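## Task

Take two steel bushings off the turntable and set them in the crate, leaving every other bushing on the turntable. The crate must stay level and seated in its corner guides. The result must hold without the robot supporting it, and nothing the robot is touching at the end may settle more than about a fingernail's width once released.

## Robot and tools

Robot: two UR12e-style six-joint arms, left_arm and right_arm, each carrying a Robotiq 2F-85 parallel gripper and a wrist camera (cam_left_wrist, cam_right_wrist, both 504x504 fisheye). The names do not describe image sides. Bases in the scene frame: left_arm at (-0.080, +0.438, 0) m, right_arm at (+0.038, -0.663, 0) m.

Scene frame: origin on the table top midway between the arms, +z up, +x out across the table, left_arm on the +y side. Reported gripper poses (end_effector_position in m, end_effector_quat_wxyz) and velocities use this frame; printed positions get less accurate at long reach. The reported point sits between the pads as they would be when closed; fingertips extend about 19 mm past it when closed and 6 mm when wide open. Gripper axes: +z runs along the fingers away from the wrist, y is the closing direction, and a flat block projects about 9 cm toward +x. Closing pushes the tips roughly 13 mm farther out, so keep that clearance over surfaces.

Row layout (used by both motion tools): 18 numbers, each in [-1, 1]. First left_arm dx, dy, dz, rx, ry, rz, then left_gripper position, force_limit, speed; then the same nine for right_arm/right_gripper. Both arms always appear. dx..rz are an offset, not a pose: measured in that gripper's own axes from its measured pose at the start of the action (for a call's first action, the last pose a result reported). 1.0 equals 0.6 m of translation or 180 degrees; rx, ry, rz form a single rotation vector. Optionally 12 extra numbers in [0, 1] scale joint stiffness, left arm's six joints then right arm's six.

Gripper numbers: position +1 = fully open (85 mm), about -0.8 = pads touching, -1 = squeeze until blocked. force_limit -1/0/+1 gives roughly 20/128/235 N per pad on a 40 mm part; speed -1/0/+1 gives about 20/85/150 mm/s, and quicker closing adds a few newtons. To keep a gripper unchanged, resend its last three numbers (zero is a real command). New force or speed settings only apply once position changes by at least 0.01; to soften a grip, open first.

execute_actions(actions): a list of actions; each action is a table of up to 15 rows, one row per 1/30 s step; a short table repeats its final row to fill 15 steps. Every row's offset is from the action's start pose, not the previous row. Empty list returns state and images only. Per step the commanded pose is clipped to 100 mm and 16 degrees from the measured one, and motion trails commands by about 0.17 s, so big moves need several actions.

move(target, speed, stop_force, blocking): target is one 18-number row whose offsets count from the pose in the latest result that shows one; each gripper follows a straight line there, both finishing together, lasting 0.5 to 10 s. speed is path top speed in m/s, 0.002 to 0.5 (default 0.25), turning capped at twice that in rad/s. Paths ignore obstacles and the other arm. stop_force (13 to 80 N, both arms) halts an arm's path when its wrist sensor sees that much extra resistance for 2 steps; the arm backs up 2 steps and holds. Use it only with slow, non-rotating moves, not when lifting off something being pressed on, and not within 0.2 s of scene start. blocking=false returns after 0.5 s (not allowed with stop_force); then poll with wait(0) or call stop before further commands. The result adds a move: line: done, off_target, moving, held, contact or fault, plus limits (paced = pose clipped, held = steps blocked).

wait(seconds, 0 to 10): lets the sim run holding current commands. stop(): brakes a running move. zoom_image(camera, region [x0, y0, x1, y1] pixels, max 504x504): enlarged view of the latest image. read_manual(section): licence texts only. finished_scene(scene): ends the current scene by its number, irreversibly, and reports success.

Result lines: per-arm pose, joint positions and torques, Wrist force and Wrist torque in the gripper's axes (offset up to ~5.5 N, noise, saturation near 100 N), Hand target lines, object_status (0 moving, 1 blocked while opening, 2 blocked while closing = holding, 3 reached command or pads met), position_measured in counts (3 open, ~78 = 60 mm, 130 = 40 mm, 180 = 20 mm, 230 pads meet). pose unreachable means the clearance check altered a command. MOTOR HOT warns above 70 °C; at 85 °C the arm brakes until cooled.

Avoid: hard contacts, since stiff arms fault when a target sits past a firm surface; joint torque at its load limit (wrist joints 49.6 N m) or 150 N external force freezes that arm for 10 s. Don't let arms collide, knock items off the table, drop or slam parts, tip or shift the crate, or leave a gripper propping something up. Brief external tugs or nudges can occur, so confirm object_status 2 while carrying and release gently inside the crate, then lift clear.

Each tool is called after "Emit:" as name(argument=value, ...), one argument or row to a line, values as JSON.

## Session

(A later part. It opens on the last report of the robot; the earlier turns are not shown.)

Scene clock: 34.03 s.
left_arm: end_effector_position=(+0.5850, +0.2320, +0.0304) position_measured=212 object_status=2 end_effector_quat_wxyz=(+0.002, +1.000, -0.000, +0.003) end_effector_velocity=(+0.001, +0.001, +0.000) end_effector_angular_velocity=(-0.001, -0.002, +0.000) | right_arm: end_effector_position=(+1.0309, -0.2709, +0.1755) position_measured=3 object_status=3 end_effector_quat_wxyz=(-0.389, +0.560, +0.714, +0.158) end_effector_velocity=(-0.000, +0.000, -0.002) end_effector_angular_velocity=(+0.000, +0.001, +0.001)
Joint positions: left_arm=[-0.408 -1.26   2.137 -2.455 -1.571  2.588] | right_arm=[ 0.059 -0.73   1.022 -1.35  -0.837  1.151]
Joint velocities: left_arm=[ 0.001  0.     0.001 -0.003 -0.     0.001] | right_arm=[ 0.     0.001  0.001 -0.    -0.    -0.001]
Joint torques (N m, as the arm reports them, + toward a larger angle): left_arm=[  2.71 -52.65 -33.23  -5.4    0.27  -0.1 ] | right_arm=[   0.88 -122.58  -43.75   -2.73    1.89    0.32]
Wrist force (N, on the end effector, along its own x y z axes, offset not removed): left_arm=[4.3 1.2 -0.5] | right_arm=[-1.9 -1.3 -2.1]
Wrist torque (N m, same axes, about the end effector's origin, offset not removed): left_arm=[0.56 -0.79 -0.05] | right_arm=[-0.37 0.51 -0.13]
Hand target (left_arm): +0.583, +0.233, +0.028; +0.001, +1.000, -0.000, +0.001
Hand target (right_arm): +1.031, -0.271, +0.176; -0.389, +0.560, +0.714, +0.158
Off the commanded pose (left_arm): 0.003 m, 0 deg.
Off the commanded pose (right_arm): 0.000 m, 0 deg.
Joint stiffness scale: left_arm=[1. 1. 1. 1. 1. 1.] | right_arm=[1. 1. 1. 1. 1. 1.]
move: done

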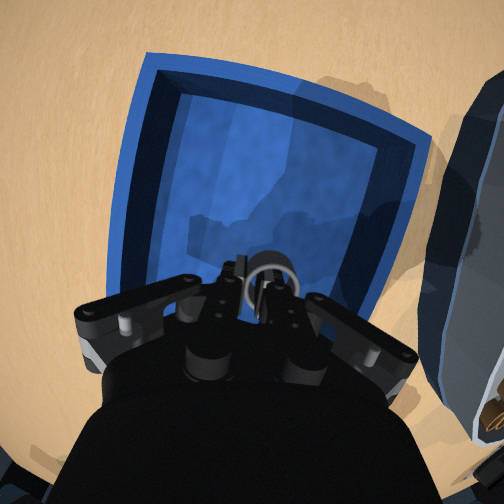

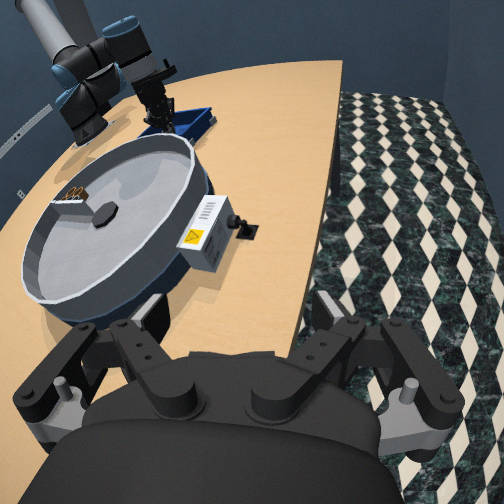

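Emit:
move(
  target=[0,0,0.03,0,0,0,-1,-0.5,0,0,0,0,0,0,0,1,0,0],
  speed=0.012,
  stop_force=13,
)

Emit:
move(
  target=[0,0,0,0,0,0,-0.5,-0.5,0,0,0,0,0,0,0,1,0,0],
)

Emit:
move(
  target=[0,0,-0.2,0,0,0,-0.5,-0.5,0,0,0,0,0,0,0,1,0,0],
)

Emit:
move(
  target=[-0.087,0.548,0,0,0,-0.45,-0.2,0,0,0,0,0,0,0,0,1,0,0],
  speed=0.4,
)

Emit:
move(
  target=[0,0,0.075,0,0,0,-0.2,0,0,0,0,0,0,0,0,1,0,0],
  speed=0.1,
)

Emit:
zoom_image(
  camera="cam_left_wrist",
  region=[140,190,340,350],
)

Scene clock: 35.97 s.
left_arm: end_effector_position=(+0.5889, +0.2295, +0.0237) position_measured=212 object_status=2 end_effector_quat_wxyz=(+0.005, +1.000, -0.000, +0.008) end_effector_velocity=(+0.001, -0.002, +0.001) end_effector_angular_velocity=(-0.001, -0.001, -0.002) | right_arm: end_effector_position=(+1.0309, -0.2709, +0.1755) position_measured=3 object_status=3 end_effector_quat_wxyz=(-0.389, +0.560, +0.714, +0.158) end_effector_velocity=(-0.000, +0.000, -0.001) end_effector_angular_velocity=(+0.000, +0.002, -0.000)
Joint positions: left_arm=[-0.408 -1.246  2.139 -2.482 -1.571  2.588] | right_arm=[ 0.059 -0.73   1.022 -1.35  -0.837  1.151]
Joint velocities: left_arm=[-0.002 -0.    -0.002  0.001  0.     0.   ] | right_arm=[0.    0.    0.001 0.    0.    0.   ]
Joint torques (N m, as the arm reports them, + toward a larger angle): left_arm=[  2.29 -56.34 -35.34  -3.76   0.17  -0.02] | right_arm=[   1.88 -123.23  -42.85   -2.9     1.8     0.06]
Wrist force (N, on the end effector, along its own x y z axes, offset not removed): left_arm=[2.4 1.8 -6.4] | right_arm=[-0.1 -1.1 -3.5]
Wrist torque (N m, same axes, about the end effector's origin, offset not removed): left_arm=[0.76 -0.72 -0.02] | right_arm=[-0.32 0.14 -0.15]
Hand target (left_arm): +0.588, +0.230, +0.024; +0.004, +1.000, -0.000, +0.007
Hand target (right_arm): +1.031, -0.271, +0.176; -0.389, +0.560, +0.714, +0.158
Off the commanded pose (left_arm): 0.012 m, 1 deg.
Off the commanded pose (right_arm): 0.000 m, 0 deg.
Joint stiffness scale: left_arm=[1. 1. 1. 1. 1. 1.] | right_arm=[1. 1. 1. 1. 1. 1.]
move: contact (left_arm)

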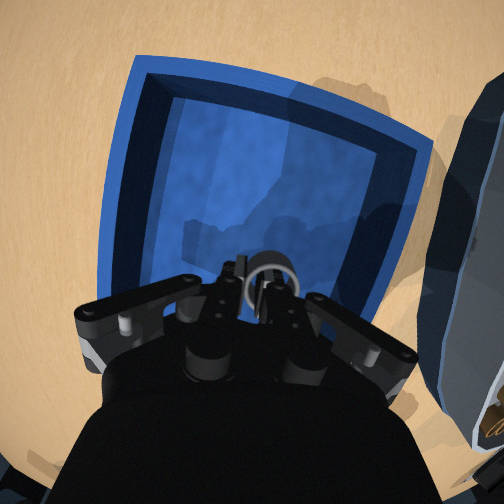

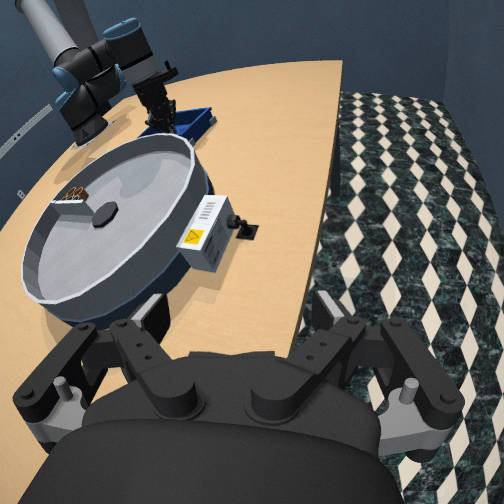

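Scene clock: 36.47 s.
left_arm: end_effector_position=(+0.5889, +0.2295, +0.0237) position_measured=192 object_status=0 end_effector_quat_wxyz=(+0.005, +1.000, -0.000, +0.008) end_effector_velocity=(+0.000, +0.001, -0.000) end_effector_angular_velocity=(+0.000, +0.001, +0.002) | right_arm: end_effector_position=(+1.0309, -0.2709, +0.1755) position_measured=3 object_status=3 end_effector_quat_wxyz=(-0.389, +0.560, +0.714, +0.158) end_effector_velocity=(+0.001, +0.000, +0.001) end_effector_angular_velocity=(-0.000, -0.001, -0.001)
Joint positions: left_arm=[-0.408 -1.246  2.139 -2.482 -1.571  2.588] | right_arm=[ 0.059 -0.73   1.022 -1.35  -0.837  1.151]
Joint velocities: left_arm=[ 0.001 -0.     0.     0.001 -0.    -0.001] | right_arm=[-0.    -0.    -0.002 -0.     0.     0.001]
Joint torques (N m, as the arm reports them, + toward a larger angle): left_arm=[  1.31 -56.1  -35.61  -4.77   0.28  -0.16] | right_arm=[   2.07 -120.55  -43.3    -2.94    1.7     0.01]
Wrist force (N, on the end effector, along its own x y z axes, offset not removed): left_arm=[5.7 3.4 -2.0] | right_arm=[-0.5 -1.4 -2.3]
Wrist torque (N m, same axes, about the end effector's origin, offset not removed): left_arm=[0.68 -1.06 -0.07] | right_arm=[-0.41 0.24 -0.16]
Hand target (left_arm): +0.589, +0.230, +0.024; +0.005, +1.000, -0.000, +0.008
Hand target (right_arm): +1.031, -0.271, +0.176; -0.389, +0.560, +0.714, +0.158
Off the commanded pose (left_arm): 0.000 m, 0 deg.
Off the commanded pose (right_arm): 0.000 m, 0 deg.
Joint stiffness scale: left_arm=[1. 1. 1. 1. 1. 1.] | right_arm=[1. 1. 1. 1. 1. 1.]
move: done

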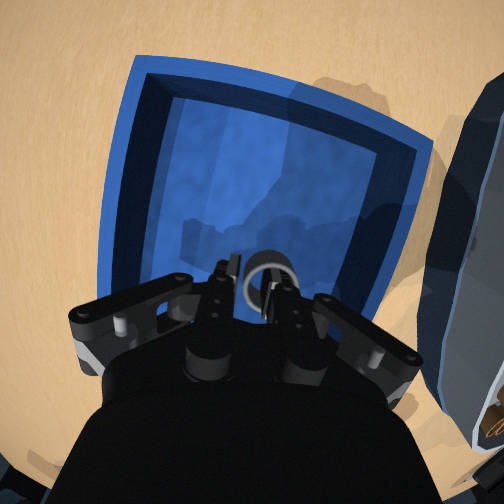

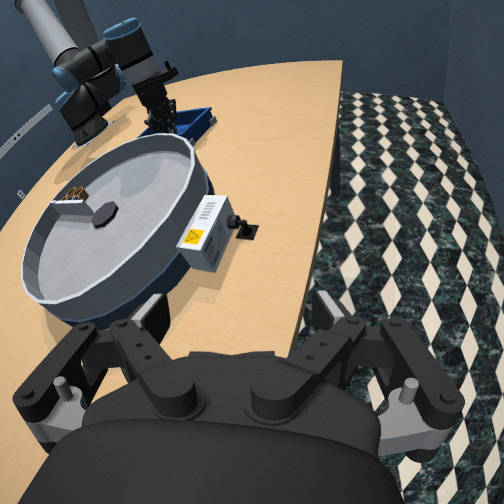

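Scene clock: 37.67 s.
left_arm: end_effector_position=(+0.5883, +0.2299, +0.1459) position_measured=192 object_status=3 end_effector_quat_wxyz=(+0.006, +1.000, -0.000, +0.010) end_effector_velocity=(-0.000, +0.001, -0.001) end_effector_angular_velocity=(+0.001, +0.001, +0.000) | right_arm: end_effector_position=(+1.0309, -0.2709, +0.1755) position_measured=3 object_status=3 end_effector_quat_wxyz=(-0.389, +0.560, +0.714, +0.158) end_effector_velocity=(-0.000, +0.000, -0.000) end_effector_angular_velocity=(-0.000, -0.000, +0.000)
Joint positions: left_arm=[-0.408 -1.41   2.064 -2.248 -1.571  2.588] | right_arm=[ 0.059 -0.73   1.022 -1.35  -0.837  1.151]
Joint velocities: left_arm=[ 0.001 -0.     0.001  0.001 -0.     0.001] | right_arm=[ 0. -0. -0. -0. -0.  0.]
Joint torques (N m, as the arm reports them, + toward a larger angle): left_arm=[  1.81 -48.91 -41.7   -4.07   0.39   0.14] | right_arm=[   2.64 -122.14  -43.21   -2.96    1.83    0.04]
Wrist force (N, on the end effector, along its own x y z axes, offset not removed): left_arm=[4.4 1.6 -0.6] | right_arm=[-1.8 -2.2 -0.5]
Wrist torque (N m, same axes, about the end effector's origin, offset not removed): left_arm=[0.56 -0.80 0.03] | right_arm=[-0.53 0.44 -0.06]
Hand target (left_arm): +0.587, +0.231, +0.144; +0.005, +1.000, -0.000, +0.008
Hand target (right_arm): +1.031, -0.271, +0.176; -0.389, +0.560, +0.714, +0.158
Off the commanded pose (left_arm): 0.003 m, 0 deg.
Off the commanded pose (right_arm): 0.000 m, 0 deg.
Joint stiffness scale: left_arm=[1. 1. 1. 1. 1. 1.] | right_arm=[1. 1. 1. 1. 1. 1.]
move: done

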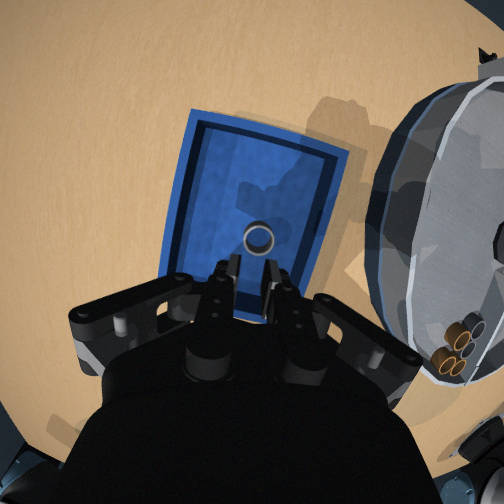

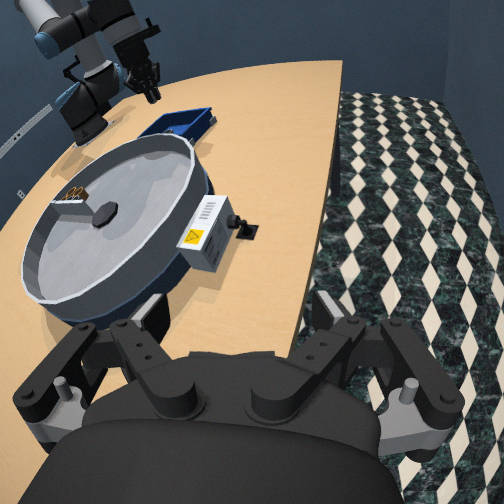

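Scene clock: 40.07 s.
left_arm: end_effector_position=(+0.5350, -0.0989, +0.1486) position_measured=154 object_status=3 end_effector_quat_wxyz=(+0.011, +0.762, +0.648, +0.003) end_effector_velocity=(-0.000, +0.001, -0.000) end_effector_angular_velocity=(+0.002, +0.000, +0.011) | right_arm: end_effector_position=(+1.0309, -0.2709, +0.1755) position_measured=3 object_status=3 end_effector_quat_wxyz=(-0.389, +0.560, +0.714, +0.158) end_effector_velocity=(+0.000, -0.000, +0.000) end_effector_angular_velocity=(+0.001, -0.001, -0.000)
Joint positions: left_arm=[-0.79  -1.242  1.836 -2.185 -1.562  0.796] | right_arm=[ 0.059 -0.73   1.022 -1.35  -0.837  1.151]
Joint velocities: left_arm=[-0.    -0.    -0.     0.003  0.001 -0.012] | right_arm=[-0.    -0.     0.     0.     0.001 -0.001]
Joint torques (N m, as the arm reports them, + toward a larger angle): left_arm=[  3.77 -65.27 -47.88  -3.76   0.76  -0.72] | right_arm=[   1.57 -121.76  -43.76   -2.74    1.96   -0.01]
Wrist force (N, on the end effector, along its own x y z axes, offset not removed): left_arm=[1.8 1.5 -2.0] | right_arm=[-0.6 -2.4 -0.3]
Wrist torque (N m, same axes, about the end effector's origin, offset not removed): left_arm=[0.59 -0.30 -0.03] | right_arm=[-0.57 0.21 -0.16]
Hand target (left_arm): +0.537, -0.099, +0.150; +0.011, +0.760, +0.649, +0.004
Hand target (right_arm): +1.031, -0.271, +0.176; -0.389, +0.560, +0.714, +0.158
Off the commanded pose (left_arm): 0.001 m, 0 deg.
Off the commanded pose (right_arm): 0.000 m, 0 deg.
Joint stiffness scale: left_arm=[1. 1. 1. 1. 1. 1.] | right_arm=[1. 1. 1. 1. 1. 1.]
move: done

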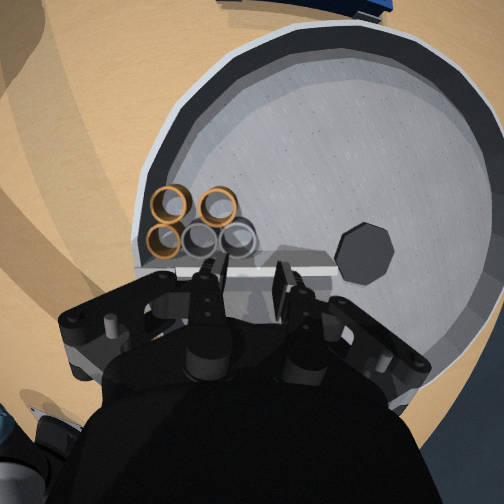

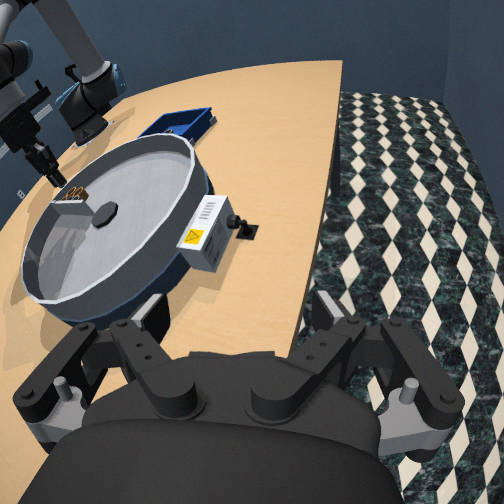

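Scene clock: 40.90 s.
left_arm: end_effector_position=(+0.5380, -0.0981, +0.1102) position_measured=154 object_status=3 end_effector_quat_wxyz=(+0.013, +0.760, +0.649, +0.004) end_effector_velocity=(+0.001, +0.000, -0.000) end_effector_angular_velocity=(-0.001, -0.001, +0.002) | right_arm: end_effector_position=(+1.0309, -0.2709, +0.1755) position_measured=3 object_status=3 end_effector_quat_wxyz=(-0.389, +0.560, +0.714, +0.158) end_effector_velocity=(+0.000, -0.000, +0.001) end_effector_angular_velocity=(-0.000, -0.001, +0.001)
Joint positions: left_arm=[-0.787 -1.203  1.863 -2.256 -1.56   0.795] | right_arm=[ 0.059 -0.73   1.022 -1.35  -0.837  1.151]
Joint velocities: left_arm=[ 0.001 -0.     0.001 -0.002 -0.    -0.001] | right_arm=[ 0.    -0.001 -0.001  0.    -0.001 -0.   ]
Joint torques (N m, as the arm reports them, + toward a larger angle): left_arm=[ -1.48 -60.21 -41.15  -7.69  -0.95   0.45] | right_arm=[   2.96 -120.78  -43.89   -2.79    1.69    0.07]
Wrist force (N, on the end effector, along its own x y z axes, offset not removed): left_arm=[18.3 -7.4 -18.5] | right_arm=[-1.8 1.0 -2.2]
Wrist torque (N m, same axes, about the end effector's origin, offset not removed): left_arm=[0.20 -1.01 -0.18] | right_arm=[0.07 0.43 -0.12]
Hand target (left_arm): +0.536, -0.099, +0.104; +0.011, +0.762, +0.648, +0.004
Hand target (right_arm): +1.031, -0.271, +0.176; -0.389, +0.560, +0.714, +0.158
Off the commanded pose (left_arm): 0.007 m, 0 deg.
Off the commanded pose (right_arm): 0.000 m, 0 deg.
Joint stiffness scale: left_arm=[1. 1. 1. 1. 1. 1.] | right_arm=[1. 1. 1. 1. 1. 1.]
move: off_target (left_arm)

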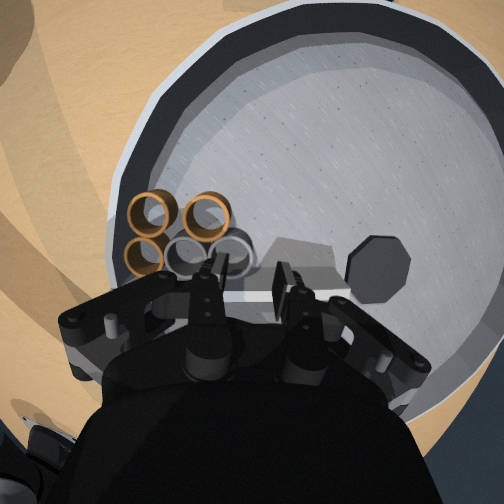

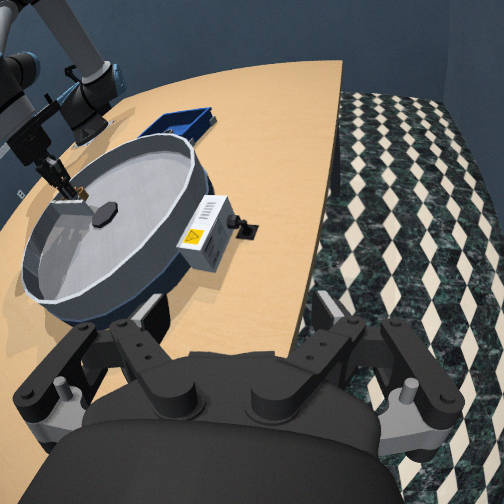

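Region (140, 190, 340, 350) of cam_left_wrist's 504x504 image, scaled by 2.520, with more detail than that image has; it fills the top 403 rows of this view, and the rest is white.

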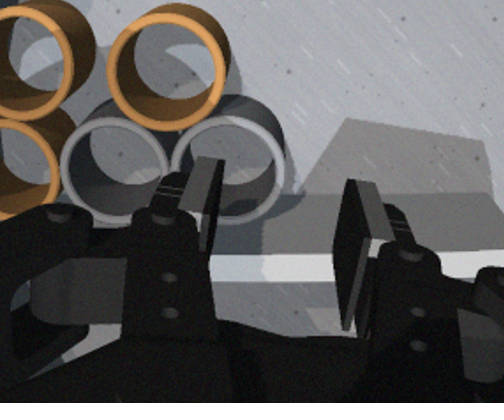

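Emit:
move(
  target=[0.02,0.004,-0.006,0,-0.045,-0.1,-0.2,0,0,0,0,0,0,0,0,1,0,0],
  speed=0.15,
)

Emit:
move(
  target=[0.005,0,0.036,0,0,0,-0.2,0,0,0,0,0,0,0,0,1,0,0],
  speed=0.02,
  stop_force=13,
)

Emit:
zoom_image(
  camera="cam_left_wrist",
  region=[140,190,340,350],
)

Scene clock: 42.70 s.
left_arm: end_effector_position=(+0.5427, -0.0877, +0.1128) position_measured=154 object_status=3 end_effector_quat_wxyz=(+0.058, +0.649, +0.757, -0.050) end_effector_velocity=(+0.000, -0.001, +0.000) end_effector_angular_velocity=(-0.006, -0.001, +0.011) | right_arm: end_effector_position=(+1.0309, -0.2709, +0.1755) position_measured=3 object_status=3 end_effector_quat_wxyz=(-0.389, +0.560, +0.714, +0.158) end_effector_velocity=(-0.000, -0.000, +0.001) end_effector_angular_velocity=(-0.001, +0.001, -0.001)
Joint positions: left_arm=[-0.742 -1.226  1.928 -2.406 -1.649  0.525] | right_arm=[ 0.059 -0.73   1.022 -1.35  -0.837  1.151]
Joint velocities: left_arm=[-0.     0.     0.001 -0.007 -0.002 -0.011] | right_arm=[ 0.    -0.001  0.001 -0.    -0.     0.002]
Joint torques (N m, as the arm reports them, + toward a larger angle): left_arm=[  3.32 -67.45 -39.6   -5.8   -0.78  -0.08] | right_arm=[   1.36 -120.77  -43.29   -2.78    1.76    0.1 ]
Wrist force (N, on the end effector, along its own x y z axes, offset not removed): left_arm=[4.5 1.2 0.0] | right_arm=[-0.9 -1.0 -0.9]
Wrist torque (N m, same axes, about the end effector's origin, offset not removed): left_arm=[0.46 -0.87 -0.02] | right_arm=[-0.29 0.31 -0.11]
Hand target (left_arm): +0.542, -0.087, +0.114; +0.059, +0.648, +0.758, -0.051
Hand target (right_arm): +1.031, -0.271, +0.176; -0.389, +0.560, +0.714, +0.158
Off the commanded pose (left_arm): 0.002 m, 0 deg.
Off the commanded pose (right_arm): 0.000 m, 0 deg.
Joint stiffness scale: left_arm=[1. 1. 1. 1. 1. 1.] | right_arm=[1. 1. 1. 1. 1. 1.]
move: done

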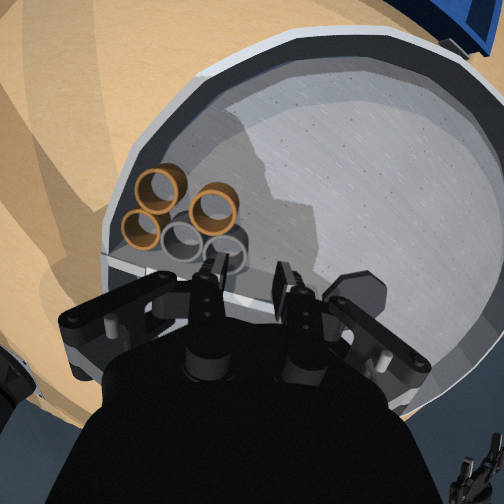

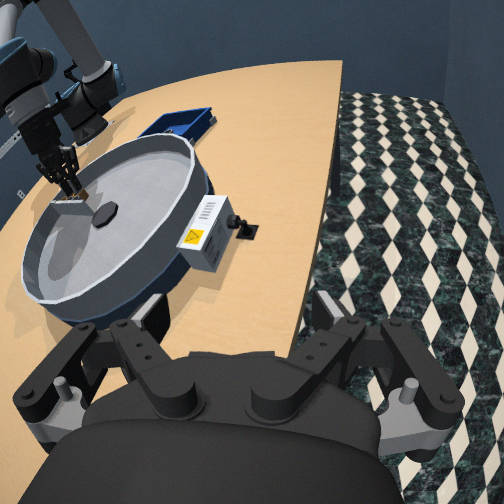

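Scene clock: 44.13 s.
left_arm: end_effector_position=(+0.5437, -0.0890, +0.0938) position_measured=154 object_status=3 end_effector_quat_wxyz=(+0.060, +0.649, +0.757, -0.051) end_effector_velocity=(+0.002, -0.001, +0.001) end_effector_angular_velocity=(-0.003, -0.003, +0.001) | right_arm: end_effector_position=(+1.0309, -0.2709, +0.1755) position_measured=3 object_status=3 end_effector_quat_wxyz=(-0.389, +0.560, +0.714, +0.158) end_effector_velocity=(+0.000, -0.000, +0.002) end_effector_angular_velocity=(+0.000, -0.001, -0.000)
Joint positions: left_arm=[-0.742 -1.203  1.939 -2.443 -1.649  0.524] | right_arm=[ 0.059 -0.73   1.022 -1.35  -0.837  1.151]
Joint velocities: left_arm=[ 0.001 -0.    -0.001 -0.003 -0.    -0.   ] | right_arm=[-0.    -0.001 -0.     0.     0.    -0.   ]
Joint torques (N m, as the arm reports them, + toward a larger angle): left_arm=[  1.33 -63.58 -39.51  -5.67  -0.22  -0.01] | right_arm=[   2.94 -122.55  -43.38   -2.94    1.72    0.03]
Wrist force (N, on the end effector, along its own x y z axes, offset not removed): left_arm=[3.1 2.4 -0.2] | right_arm=[-1.3 -3.3 0.3]
Wrist torque (N m, same axes, about the end effector's origin, offset not removed): left_arm=[0.72 -0.56 -0.03] | right_arm=[-0.69 0.39 -0.14]
Hand target (left_arm): +0.543, -0.088, +0.091; +0.058, +0.649, +0.757, -0.050
Hand target (right_arm): +1.031, -0.271, +0.176; -0.389, +0.560, +0.714, +0.158
Off the commanded pose (left_arm): 0.003 m, 0 deg.
Off the commanded pose (right_arm): 0.000 m, 0 deg.
Joint stiffness scale: left_arm=[1. 1. 1. 1. 1. 1.] | right_arm=[1. 1. 1. 1. 1. 1.]
move: done

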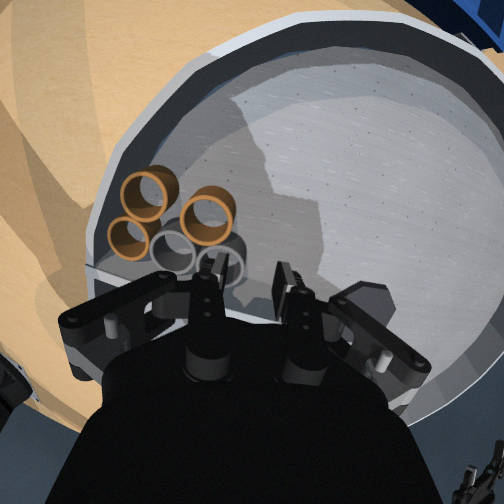

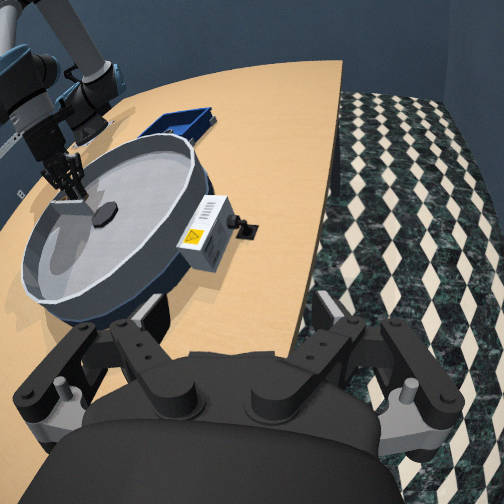

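Region (140, 190, 340, 350) of cam_left_wrist's 504x504 image, scaled by 2.520, with more detail than that image has; it fills the top 403 rows of this view, and the rest is white.

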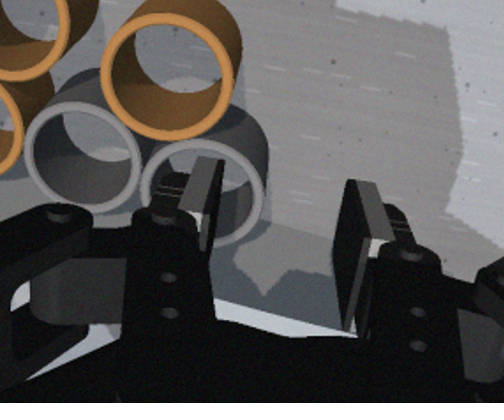

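Emit:
move(
  target=[-0.002,-0.003,0.038,0,0,0,-0.2,0,0,0,0,0,0,0,0,1,0,0],
  speed=0.012,
  stop_force=13,
)

Emit:
move(
  target=[0,0,0,0,0,0,-1,-0.5,0,0,0,0,0,0,0,1,0,0],
)

Emit:
move(
  target=[0,0,-0.13,0,0.045,0,-1,-0.5,0,0,0,0,0,0,0,1,0,0],
)

Scene clock: 46.50 s.
left_arm: end_effector_position=(+0.5449, -0.0916, +0.0744) position_measured=154 object_status=3 end_effector_quat_wxyz=(+0.061, +0.648, +0.758, -0.051) end_effector_velocity=(+0.000, -0.000, -0.000) end_effector_angular_velocity=(-0.001, -0.001, +0.000) | right_arm: end_effector_position=(+1.0309, -0.2709, +0.1755) position_measured=3 object_status=3 end_effector_quat_wxyz=(-0.389, +0.560, +0.714, +0.158) end_effector_velocity=(-0.001, -0.001, -0.002) end_effector_angular_velocity=(-0.000, +0.002, -0.000)
Joint positions: left_arm=[-0.743 -1.176  1.945 -2.478 -1.648  0.52 ] | right_arm=[ 0.059 -0.73   1.022 -1.35  -0.837  1.151]
Joint velocities: left_arm=[-0.     0.     0.001 -0.003  0.    -0.001] | right_arm=[-0.001  0.001  0.002  0.    -0.    -0.001]
Joint torques (N m, as the arm reports them, + toward a larger angle): left_arm=[ -2.72 -61.98 -38.99  -6.34  -0.14  -0.69] | right_arm=[   2.3  -120.52  -43.19   -2.92    1.7     0.27]
Wrist force (N, on the end effector, along its own x y z axes, offset not removed): left_arm=[9.8 1.3 -4.8] | right_arm=[0.3 -2.3 -0.4]
Wrist torque (N m, same axes, about the end effector's origin, offset not removed): left_arm=[0.49 -0.87 0.13] | right_arm=[-0.61 0.02 -0.13]
Hand target (left_arm): +0.543, -0.094, +0.072; +0.060, +0.649, +0.757, -0.051
Hand target (right_arm): +1.031, -0.271, +0.176; -0.389, +0.560, +0.714, +0.158
Off the commanded pose (left_arm): 0.004 m, 0 deg.
Off the commanded pose (right_arm): 0.000 m, 0 deg.
Joint stiffness scale: left_arm=[1. 1. 1. 1. 1. 1.] | right_arm=[1. 1. 1. 1. 1. 1.]
move: off_target (left_arm)

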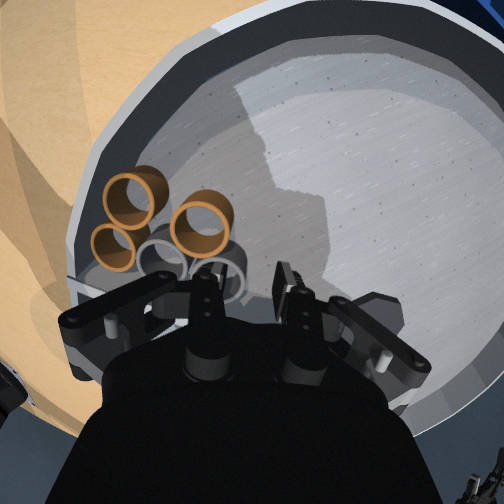

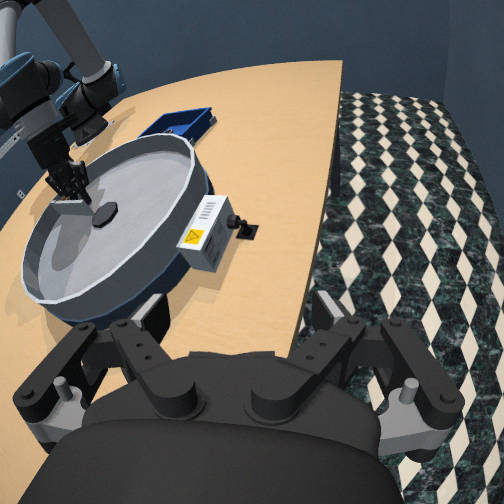

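Scene clock: 47.03 s.
left_arm: end_effector_position=(+0.5451, -0.0916, +0.0746) position_measured=210 object_status=2 end_effector_quat_wxyz=(+0.061, +0.648, +0.758, -0.050) end_effector_velocity=(-0.000, +0.000, -0.000) end_effector_angular_velocity=(+0.000, +0.000, +0.000) | right_arm: end_effector_position=(+1.0309, -0.2709, +0.1755) position_measured=3 object_status=3 end_effector_quat_wxyz=(-0.389, +0.560, +0.714, +0.158) end_effector_velocity=(-0.000, -0.000, +0.000) end_effector_angular_velocity=(+0.000, -0.000, -0.000)
Joint positions: left_arm=[-0.743 -1.176  1.945 -2.478 -1.648  0.52 ] | right_arm=[ 0.059 -0.73   1.022 -1.35  -0.837  1.151]
Joint velocities: left_arm=[ 0.    -0.     0.001 -0.    -0.     0.   ] | right_arm=[-0.    -0.001  0.001  0.     0.    -0.   ]
Joint torques (N m, as the arm reports them, + toward a larger angle): left_arm=[  0.31 -66.43 -39.63  -5.02  -0.23  -0.16] | right_arm=[   1.16 -121.24  -42.81   -2.82    1.79   -0.04]
Wrist force (N, on the end effector, along its own x y z axes, offset not removed): left_arm=[6.1 1.6 -4.8] | right_arm=[-0.5 0.6 -0.4]
Wrist torque (N m, same axes, about the end effector's origin, offset not removed): left_arm=[0.62 -0.39 0.00] | right_arm=[-0.03 0.17 -0.06]
Hand target (left_arm): +0.545, -0.092, +0.074; +0.061, +0.648, +0.758, -0.051
Hand target (right_arm): +1.031, -0.271, +0.176; -0.389, +0.560, +0.714, +0.158
Off the commanded pose (left_arm): 0.000 m, 0 deg.
Off the commanded pose (right_arm): 0.000 m, 0 deg.
Joint stiffness scale: left_arm=[1. 1. 1. 1. 1. 1.] | right_arm=[1. 1. 1. 1. 1. 1.]
move: done

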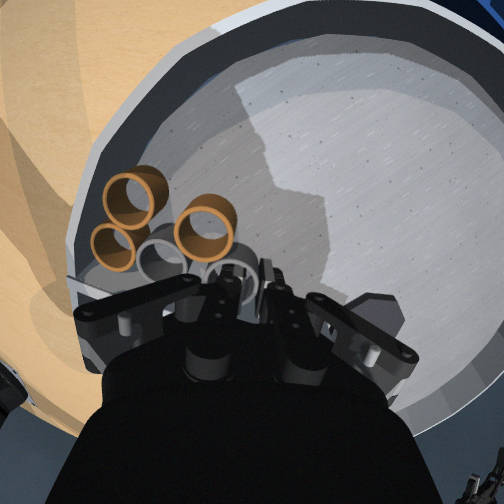

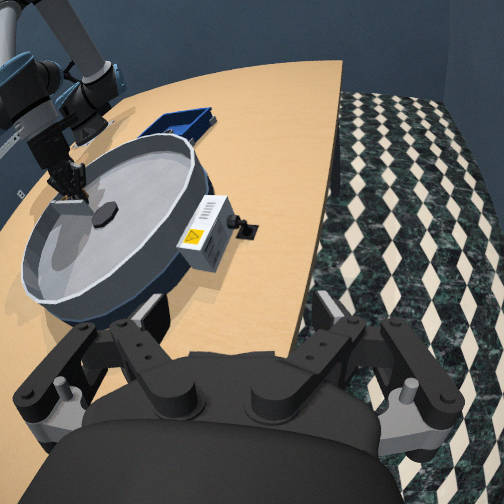

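Scene clock: 48.20 s.
left_arm: end_effector_position=(+0.5442, -0.0796, +0.1532) position_measured=211 object_status=2 end_effector_quat_wxyz=(+0.009, +0.650, +0.760, -0.006) end_effector_velocity=(+0.000, -0.000, +0.000) end_effector_angular_velocity=(-0.000, -0.001, -0.001) | right_arm: end_effector_position=(+1.0309, -0.2709, +0.1755) position_measured=3 object_status=3 end_effector_quat_wxyz=(-0.389, +0.560, +0.714, +0.158) end_effector_velocity=(-0.000, +0.000, -0.000) end_effector_angular_velocity=(-0.000, +0.001, -0.001)
Joint positions: left_arm=[-0.76  -1.252  1.84  -2.178 -1.578  0.508] | right_arm=[ 0.059 -0.73   1.022 -1.35  -0.837  1.151]
Joint velocities: left_arm=[ 0.    -0.    -0.    -0.     0.     0.001] | right_arm=[0.    0.    0.    0.    0.    0.001]
Joint torques (N m, as the arm reports them, + toward a larger angle): left_arm=[  1.98 -64.56 -44.2   -4.03   0.81  -0.51] | right_arm=[   2.86 -121.64  -43.13   -3.1     1.77   -0.02]
Wrist force (N, on the end effector, along its own x y z axes, offset not removed): left_arm=[4.9 1.8 0.7] | right_arm=[-1.9 -0.8 -0.3]
Wrist torque (N m, same axes, about the end effector's origin, offset not removed): left_arm=[0.60 -0.97 -0.06] | right_arm=[-0.22 0.48 -0.17]
Hand target (left_arm): +0.543, -0.079, +0.152; +0.007, +0.650, +0.760, -0.005
Hand target (right_arm): +1.031, -0.271, +0.176; -0.389, +0.560, +0.714, +0.158
Off the commanded pose (left_arm): 0.002 m, 0 deg.
Off the commanded pose (right_arm): 0.000 m, 0 deg.
Joint stiffness scale: left_arm=[1. 1. 1. 1. 1. 1.] | right_arm=[1. 1. 1. 1. 1. 1.]
move: done

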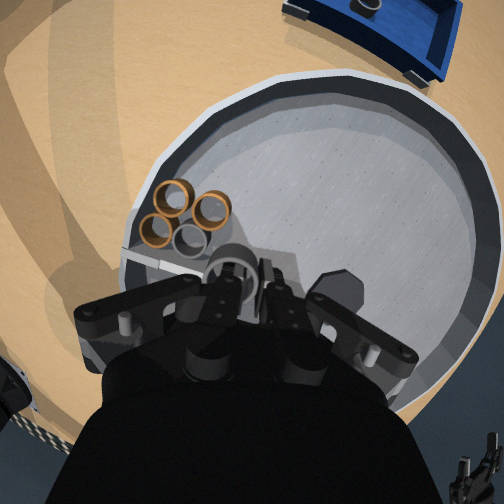

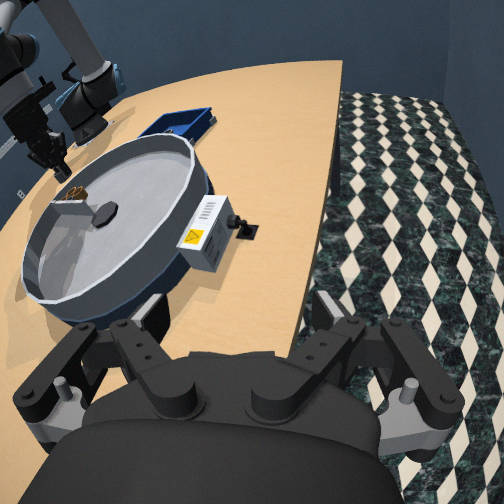

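Emit:
move(
  target=[0.512,0.233,-0.01,0,0,0,-1,-0.5,0,0,0,0,0,0,0,1,0,0],
)

Emit:
move(
  target=[0,0,0.18,0,0,0,-1,-0.5,0,0,0,0,0,0,0,1,0,0],
  speed=0.15,
)

Emit:
move(
  target=[0,0,0.05,0,0,0,-1,-0.5,0,0,0,0,0,0,0,1,0,0],
  speed=0.012,
  stop_force=13,
)

Emit:
move(
  target=[0,0,0,0,0,0,-0.5,-0.5,0,0,0,0,0,0,0,1,0,0],
)

Emit:
move(
  target=[0,0,-0.2,0,0,0,-0.5,-0.5,0,0,0,0,0,0,0,1,0,0],
)

Scene clock: 50.53 s.
left_arm: end_effector_position=(+0.6339, +0.2464, +0.1520) position_measured=211 object_status=2 end_effector_quat_wxyz=(+0.008, +0.649, +0.761, -0.006) end_effector_velocity=(-0.001, +0.000, -0.001) end_effector_angular_velocity=(+0.001, +0.001, -0.003) | right_arm: end_effector_position=(+1.0309, -0.2709, +0.1755) position_measured=3 object_status=3 end_effector_quat_wxyz=(-0.389, +0.560, +0.714, +0.158) end_effector_velocity=(-0.000, -0.000, -0.001) end_effector_angular_velocity=(+0.000, +0.000, +0.000)
Joint positions: left_arm=[-0.348 -1.354  1.978 -2.209 -1.585  0.918] | right_arm=[ 0.059 -0.73   1.022 -1.35  -0.837  1.151]
Joint velocities: left_arm=[ 0.    -0.     0.001  0.    -0.     0.003] | right_arm=[-0.     0.     0.001 -0.    -0.    -0.   ]
Joint torques (N m, as the arm reports them, + toward a larger angle): left_arm=[  1.69 -56.97 -44.31  -4.55  -0.48   0.42] | right_arm=[   1.67 -121.89  -43.89   -2.81    1.7    -0.06]
Wrist force (N, on the end effector, along its own x y z axes, offset not removed): left_arm=[4.5 2.5 1.7] | right_arm=[-2.2 -2.1 -1.1]
Wrist torque (N m, same axes, about the end effector's origin, offset not removed): left_arm=[0.68 -0.73 0.00] | right_arm=[-0.48 0.56 -0.08]
Hand target (left_arm): +0.633, +0.246, +0.152; +0.009, +0.650, +0.760, -0.006
Hand target (right_arm): +1.031, -0.271, +0.176; -0.389, +0.560, +0.714, +0.158
Off the commanded pose (left_arm): 0.002 m, 0 deg.
Off the commanded pose (right_arm): 0.000 m, 0 deg.
Joint stiffness scale: left_arm=[1. 1. 1. 1. 1. 1.] | right_arm=[1. 1. 1. 1. 1. 1.]
move: done

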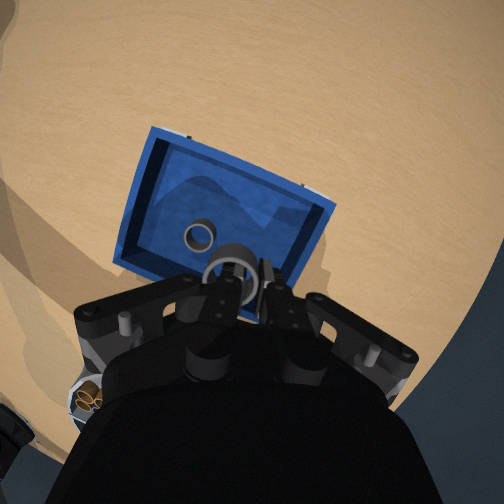

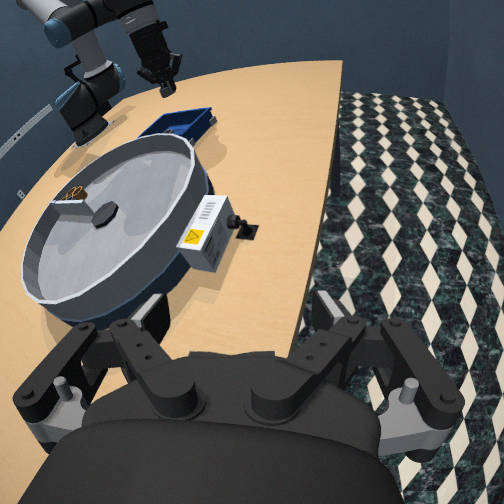

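Scene clock: 51.73 s.
left_arm: end_effector_position=(+0.6340, +0.2456, +0.0422) position_measured=211 object_status=2 end_effector_quat_wxyz=(+0.006, +0.649, +0.761, -0.006) end_effector_velocity=(+0.002, -0.000, +0.000) end_effector_angular_velocity=(-0.004, -0.007, +0.002) | right_arm: end_effector_position=(+1.0309, -0.2709, +0.1755) position_measured=3 object_status=3 end_effector_quat_wxyz=(-0.389, +0.560, +0.714, +0.158) end_effector_velocity=(+0.000, +0.000, +0.001) end_effector_angular_velocity=(+0.000, -0.001, +0.001)
Joint positions: left_arm=[-0.349 -1.221  2.047 -2.407 -1.585  0.916] | right_arm=[ 0.059 -0.73   1.022 -1.35  -0.837  1.151]
Joint velocities: left_arm=[ 0.001  0.     0.002 -0.01   0.    -0.001] | right_arm=[ 0.    -0.    -0.001  0.     0.    -0.001]
Joint torques (N m, as the arm reports them, + toward a larger angle): left_arm=[  0.89 -63.86 -37.97  -5.56   0.11  -0.67] | right_arm=[   2.62 -123.07  -43.29   -2.78    1.94    0.37]
Wrist force (N, on the end effector, along its own x y z axes, offset not removed): left_arm=[2.7 1.5 1.7] | right_arm=[-1.6 -2.3 -0.8]
Wrist torque (N m, same axes, about the end effector's origin, offset not removed): left_arm=[0.57 -0.51 -0.04] | right_arm=[-0.46 0.39 -0.14]
Hand target (left_arm): +0.635, +0.244, +0.044; +0.008, +0.649, +0.761, -0.006
Hand target (right_arm): +1.031, -0.271, +0.176; -0.389, +0.560, +0.714, +0.158
Off the commanded pose (left_arm): 0.002 m, 0 deg.
Off the commanded pose (right_arm): 0.000 m, 0 deg.
Joint stiffness scale: left_arm=[1. 1. 1. 1. 1. 1.] | right_arm=[1. 1. 1. 1. 1. 1.]
move: done

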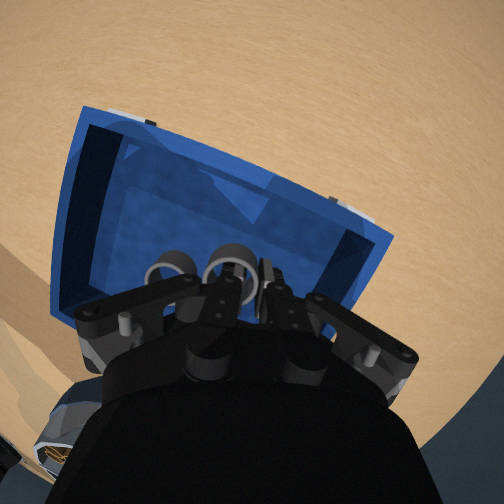

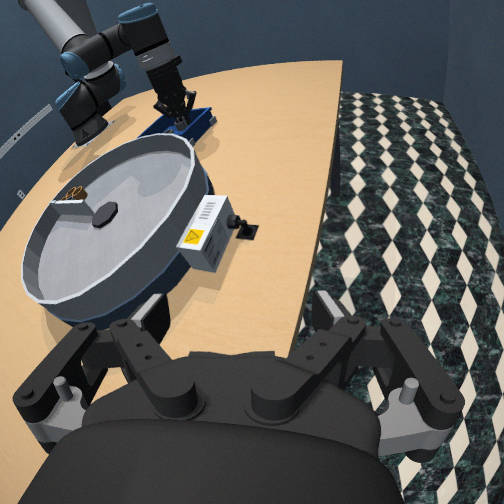

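Scene clock: 54.30 s.
left_arm: end_effector_position=(+0.6387, +0.2431, +0.0254) position_measured=211 object_status=2 end_effector_quat_wxyz=(+0.013, +0.649, +0.761, -0.005) end_effector_velocity=(+0.001, +0.000, +0.001) end_effector_angular_velocity=(-0.000, -0.001, -0.001) | right_arm: end_effector_position=(+1.0309, -0.2709, +0.1755) position_measured=3 object_status=3 end_effector_quat_wxyz=(-0.389, +0.560, +0.714, +0.158) end_effector_velocity=(+0.000, +0.000, -0.002) end_effector_angular_velocity=(+0.001, +0.001, +0.000)
Joint positions: left_arm=[-0.349 -1.194  2.054 -2.455 -1.585  0.916] | right_arm=[ 0.059 -0.73   1.022 -1.35  -0.837  1.151]
Joint velocities: left_arm=[ 0.001 -0.    -0.001  0.001 -0.     0.002] | right_arm=[ 0.     0.002 -0.     0.     0.001 -0.001]
Joint torques (N m, as the arm reports them, + toward a larger angle): left_arm=[  2.83 -61.98 -35.96  -3.87   0.29  -0.19] | right_arm=[   3.54 -121.6   -43.7    -2.63    1.88    0.11]
Wrist force (N, on the end effector, along its own x y z axes, offset not removed): left_arm=[5.7 0.0 -6.8] | right_arm=[-1.6 -0.7 -1.5]
Wrist torque (N m, same axes, about the end effector's origin, offset not removed): left_arm=[0.62 -0.80 0.09] | right_arm=[-0.24 0.36 -0.10]
Hand target (left_arm): +0.638, +0.243, +0.025; +0.012, +0.649, +0.761, -0.005
Hand target (right_arm): +1.031, -0.271, +0.176; -0.389, +0.560, +0.714, +0.158
Off the commanded pose (left_arm): 0.014 m, 1 deg.
Off the commanded pose (right_arm): 0.000 m, 0 deg.
Joint stiffness scale: left_arm=[1. 1. 1. 1. 1. 1.] | right_arm=[1. 1. 1. 1. 1. 1.]
move: contact (left_arm)

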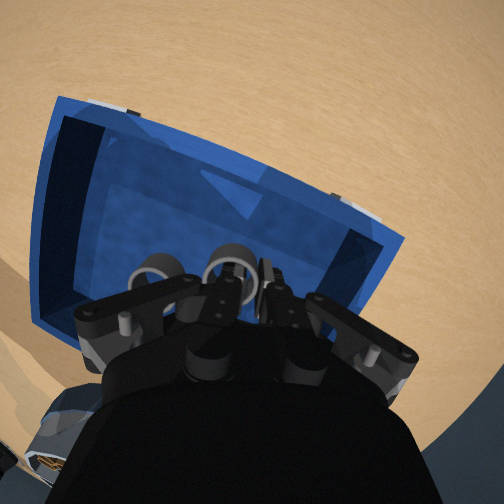

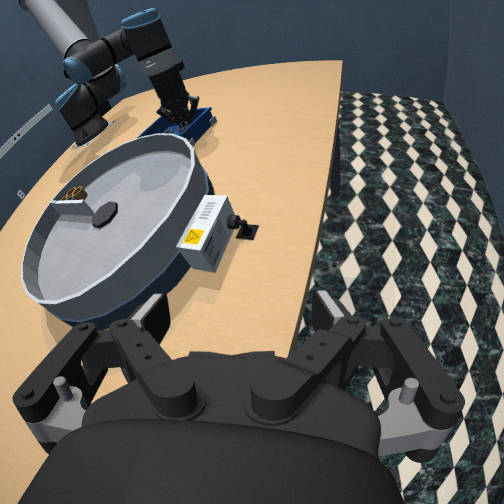

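Scene clock: 54.80 s.
left_arm: end_effector_position=(+0.6387, +0.2431, +0.0254) position_measured=192 object_status=0 end_effector_quat_wxyz=(+0.013, +0.649, +0.761, -0.005) end_effector_velocity=(+0.000, -0.000, +0.000) end_effector_angular_velocity=(-0.000, -0.000, -0.000) | right_arm: end_effector_position=(+1.0309, -0.2709, +0.1755) position_measured=3 object_status=3 end_effector_quat_wxyz=(-0.389, +0.560, +0.714, +0.158) end_effector_velocity=(+0.000, -0.000, -0.001) end_effector_angular_velocity=(+0.001, +0.001, +0.000)
Joint positions: left_arm=[-0.349 -1.194  2.054 -2.455 -1.585  0.916] | right_arm=[ 0.059 -0.73   1.022 -1.35  -0.837  1.151]
Joint velocities: left_arm=[ 0.     0.    -0.001 -0.    -0.     0.   ] | right_arm=[-0.     0.001 -0.     0.     0.    -0.001]
Joint torques (N m, as the arm reports them, + toward a larger angle): left_arm=[  1.78 -61.48 -36.77  -4.89   0.07   0.01] | right_arm=[   1.94 -123.2   -42.56   -2.86    1.79   -0.19]
Wrist force (N, on the end effector, along its own x y z axes, offset not removed): left_arm=[5.0 3.9 1.9] | right_arm=[-0.5 -1.0 -1.8]
Wrist torque (N m, same axes, about the end effector's origin, offset not removed): left_arm=[1.02 -0.86 -0.04] | right_arm=[-0.33 0.26 -0.16]
Hand target (left_arm): +0.639, +0.243, +0.025; +0.013, +0.649, +0.761, -0.005
Hand target (right_arm): +1.031, -0.271, +0.176; -0.389, +0.560, +0.714, +0.158
Off the commanded pose (left_arm): 0.000 m, 0 deg.
Off the commanded pose (right_arm): 0.000 m, 0 deg.
Joint stiffness scale: left_arm=[1. 1. 1. 1. 1. 1.] | right_arm=[1. 1. 1. 1. 1. 1.]
move: done

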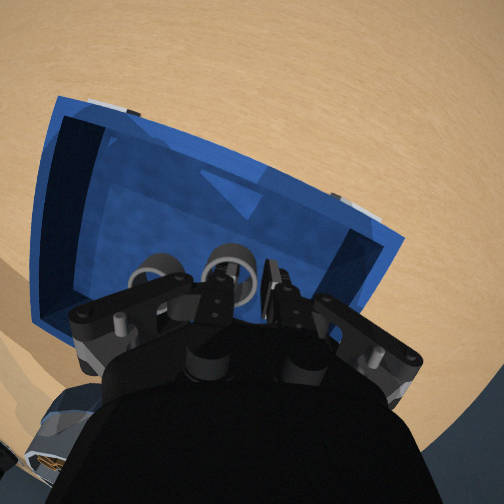

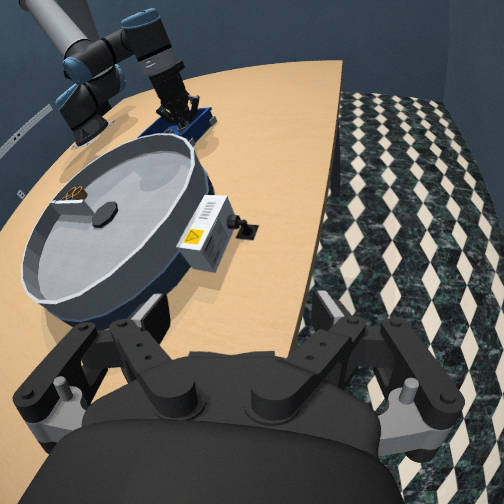

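Scene clock: 56.00 s.
left_arm: end_effector_position=(+0.6382, +0.2447, +0.1476) position_measured=192 object_status=3 end_effector_quat_wxyz=(+0.015, +0.649, +0.761, -0.004) end_effector_velocity=(+0.000, +0.001, +0.000) end_effector_angular_velocity=(+0.000, +0.000, +0.001) | right_arm: end_effector_position=(+1.0309, -0.2709, +0.1755) position_measured=3 object_status=3 end_effector_quat_wxyz=(-0.389, +0.560, +0.714, +0.158) end_effector_velocity=(+0.000, -0.000, +0.001) end_effector_angular_velocity=(-0.001, -0.001, -0.000)
Joint positions: left_arm=[-0.348 -1.346  1.982 -2.235 -1.585  0.918] | right_arm=[ 0.059 -0.73   1.022 -1.35  -0.837  1.151]
Joint velocities: left_arm=[ 0.001 -0.    -0.001  0.001  0.    -0.   ] | right_arm=[-0.    -0.    -0.001 -0.    -0.001  0.   ]
Joint torques (N m, as the arm reports them, + toward a larger angle): left_arm=[  3.69 -54.75 -42.55  -4.3    0.26   0.38] | right_arm=[   1.49 -121.16  -43.02   -2.97    1.88    0.24]
Wrist force (N, on the end effector, along its own x y z axes, offset not removed): left_arm=[3.4 2.3 2.5] | right_arm=[-1.4 -1.2 -0.7]
Wrist torque (N m, same axes, about the end effector's origin, offset not removed): left_arm=[0.75 -0.63 -0.04] | right_arm=[-0.40 0.36 -0.09]
Hand target (left_arm): +0.637, +0.246, +0.145; +0.013, +0.649, +0.761, -0.005
Hand target (right_arm): +1.031, -0.271, +0.176; -0.389, +0.560, +0.714, +0.158
Off the commanded pose (left_arm): 0.003 m, 0 deg.
Off the commanded pose (right_arm): 0.000 m, 0 deg.
Joint stiffness scale: left_arm=[1. 1. 1. 1. 1. 1.] | right_arm=[1. 1. 1. 1. 1. 1.]
move: done

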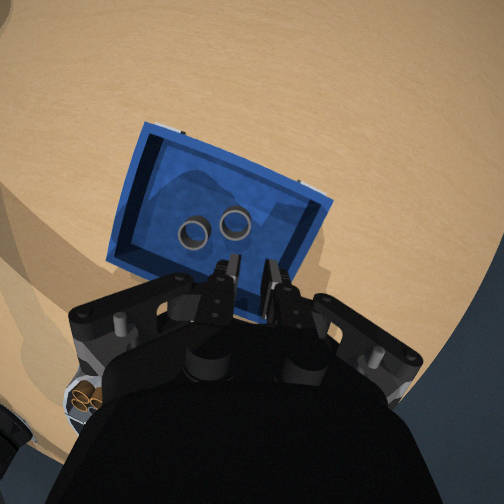

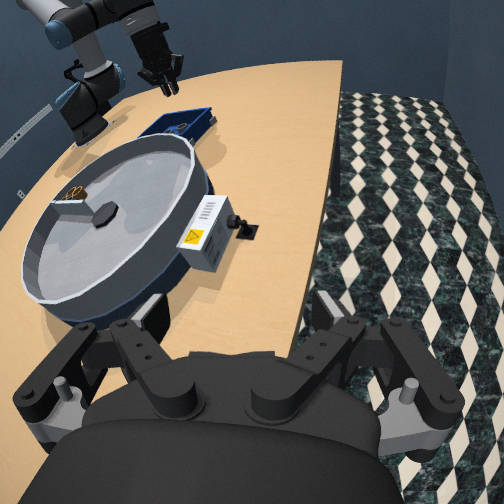

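Emit:
finished_scene(
  scene=1,
)

The scene is finished: the task was done.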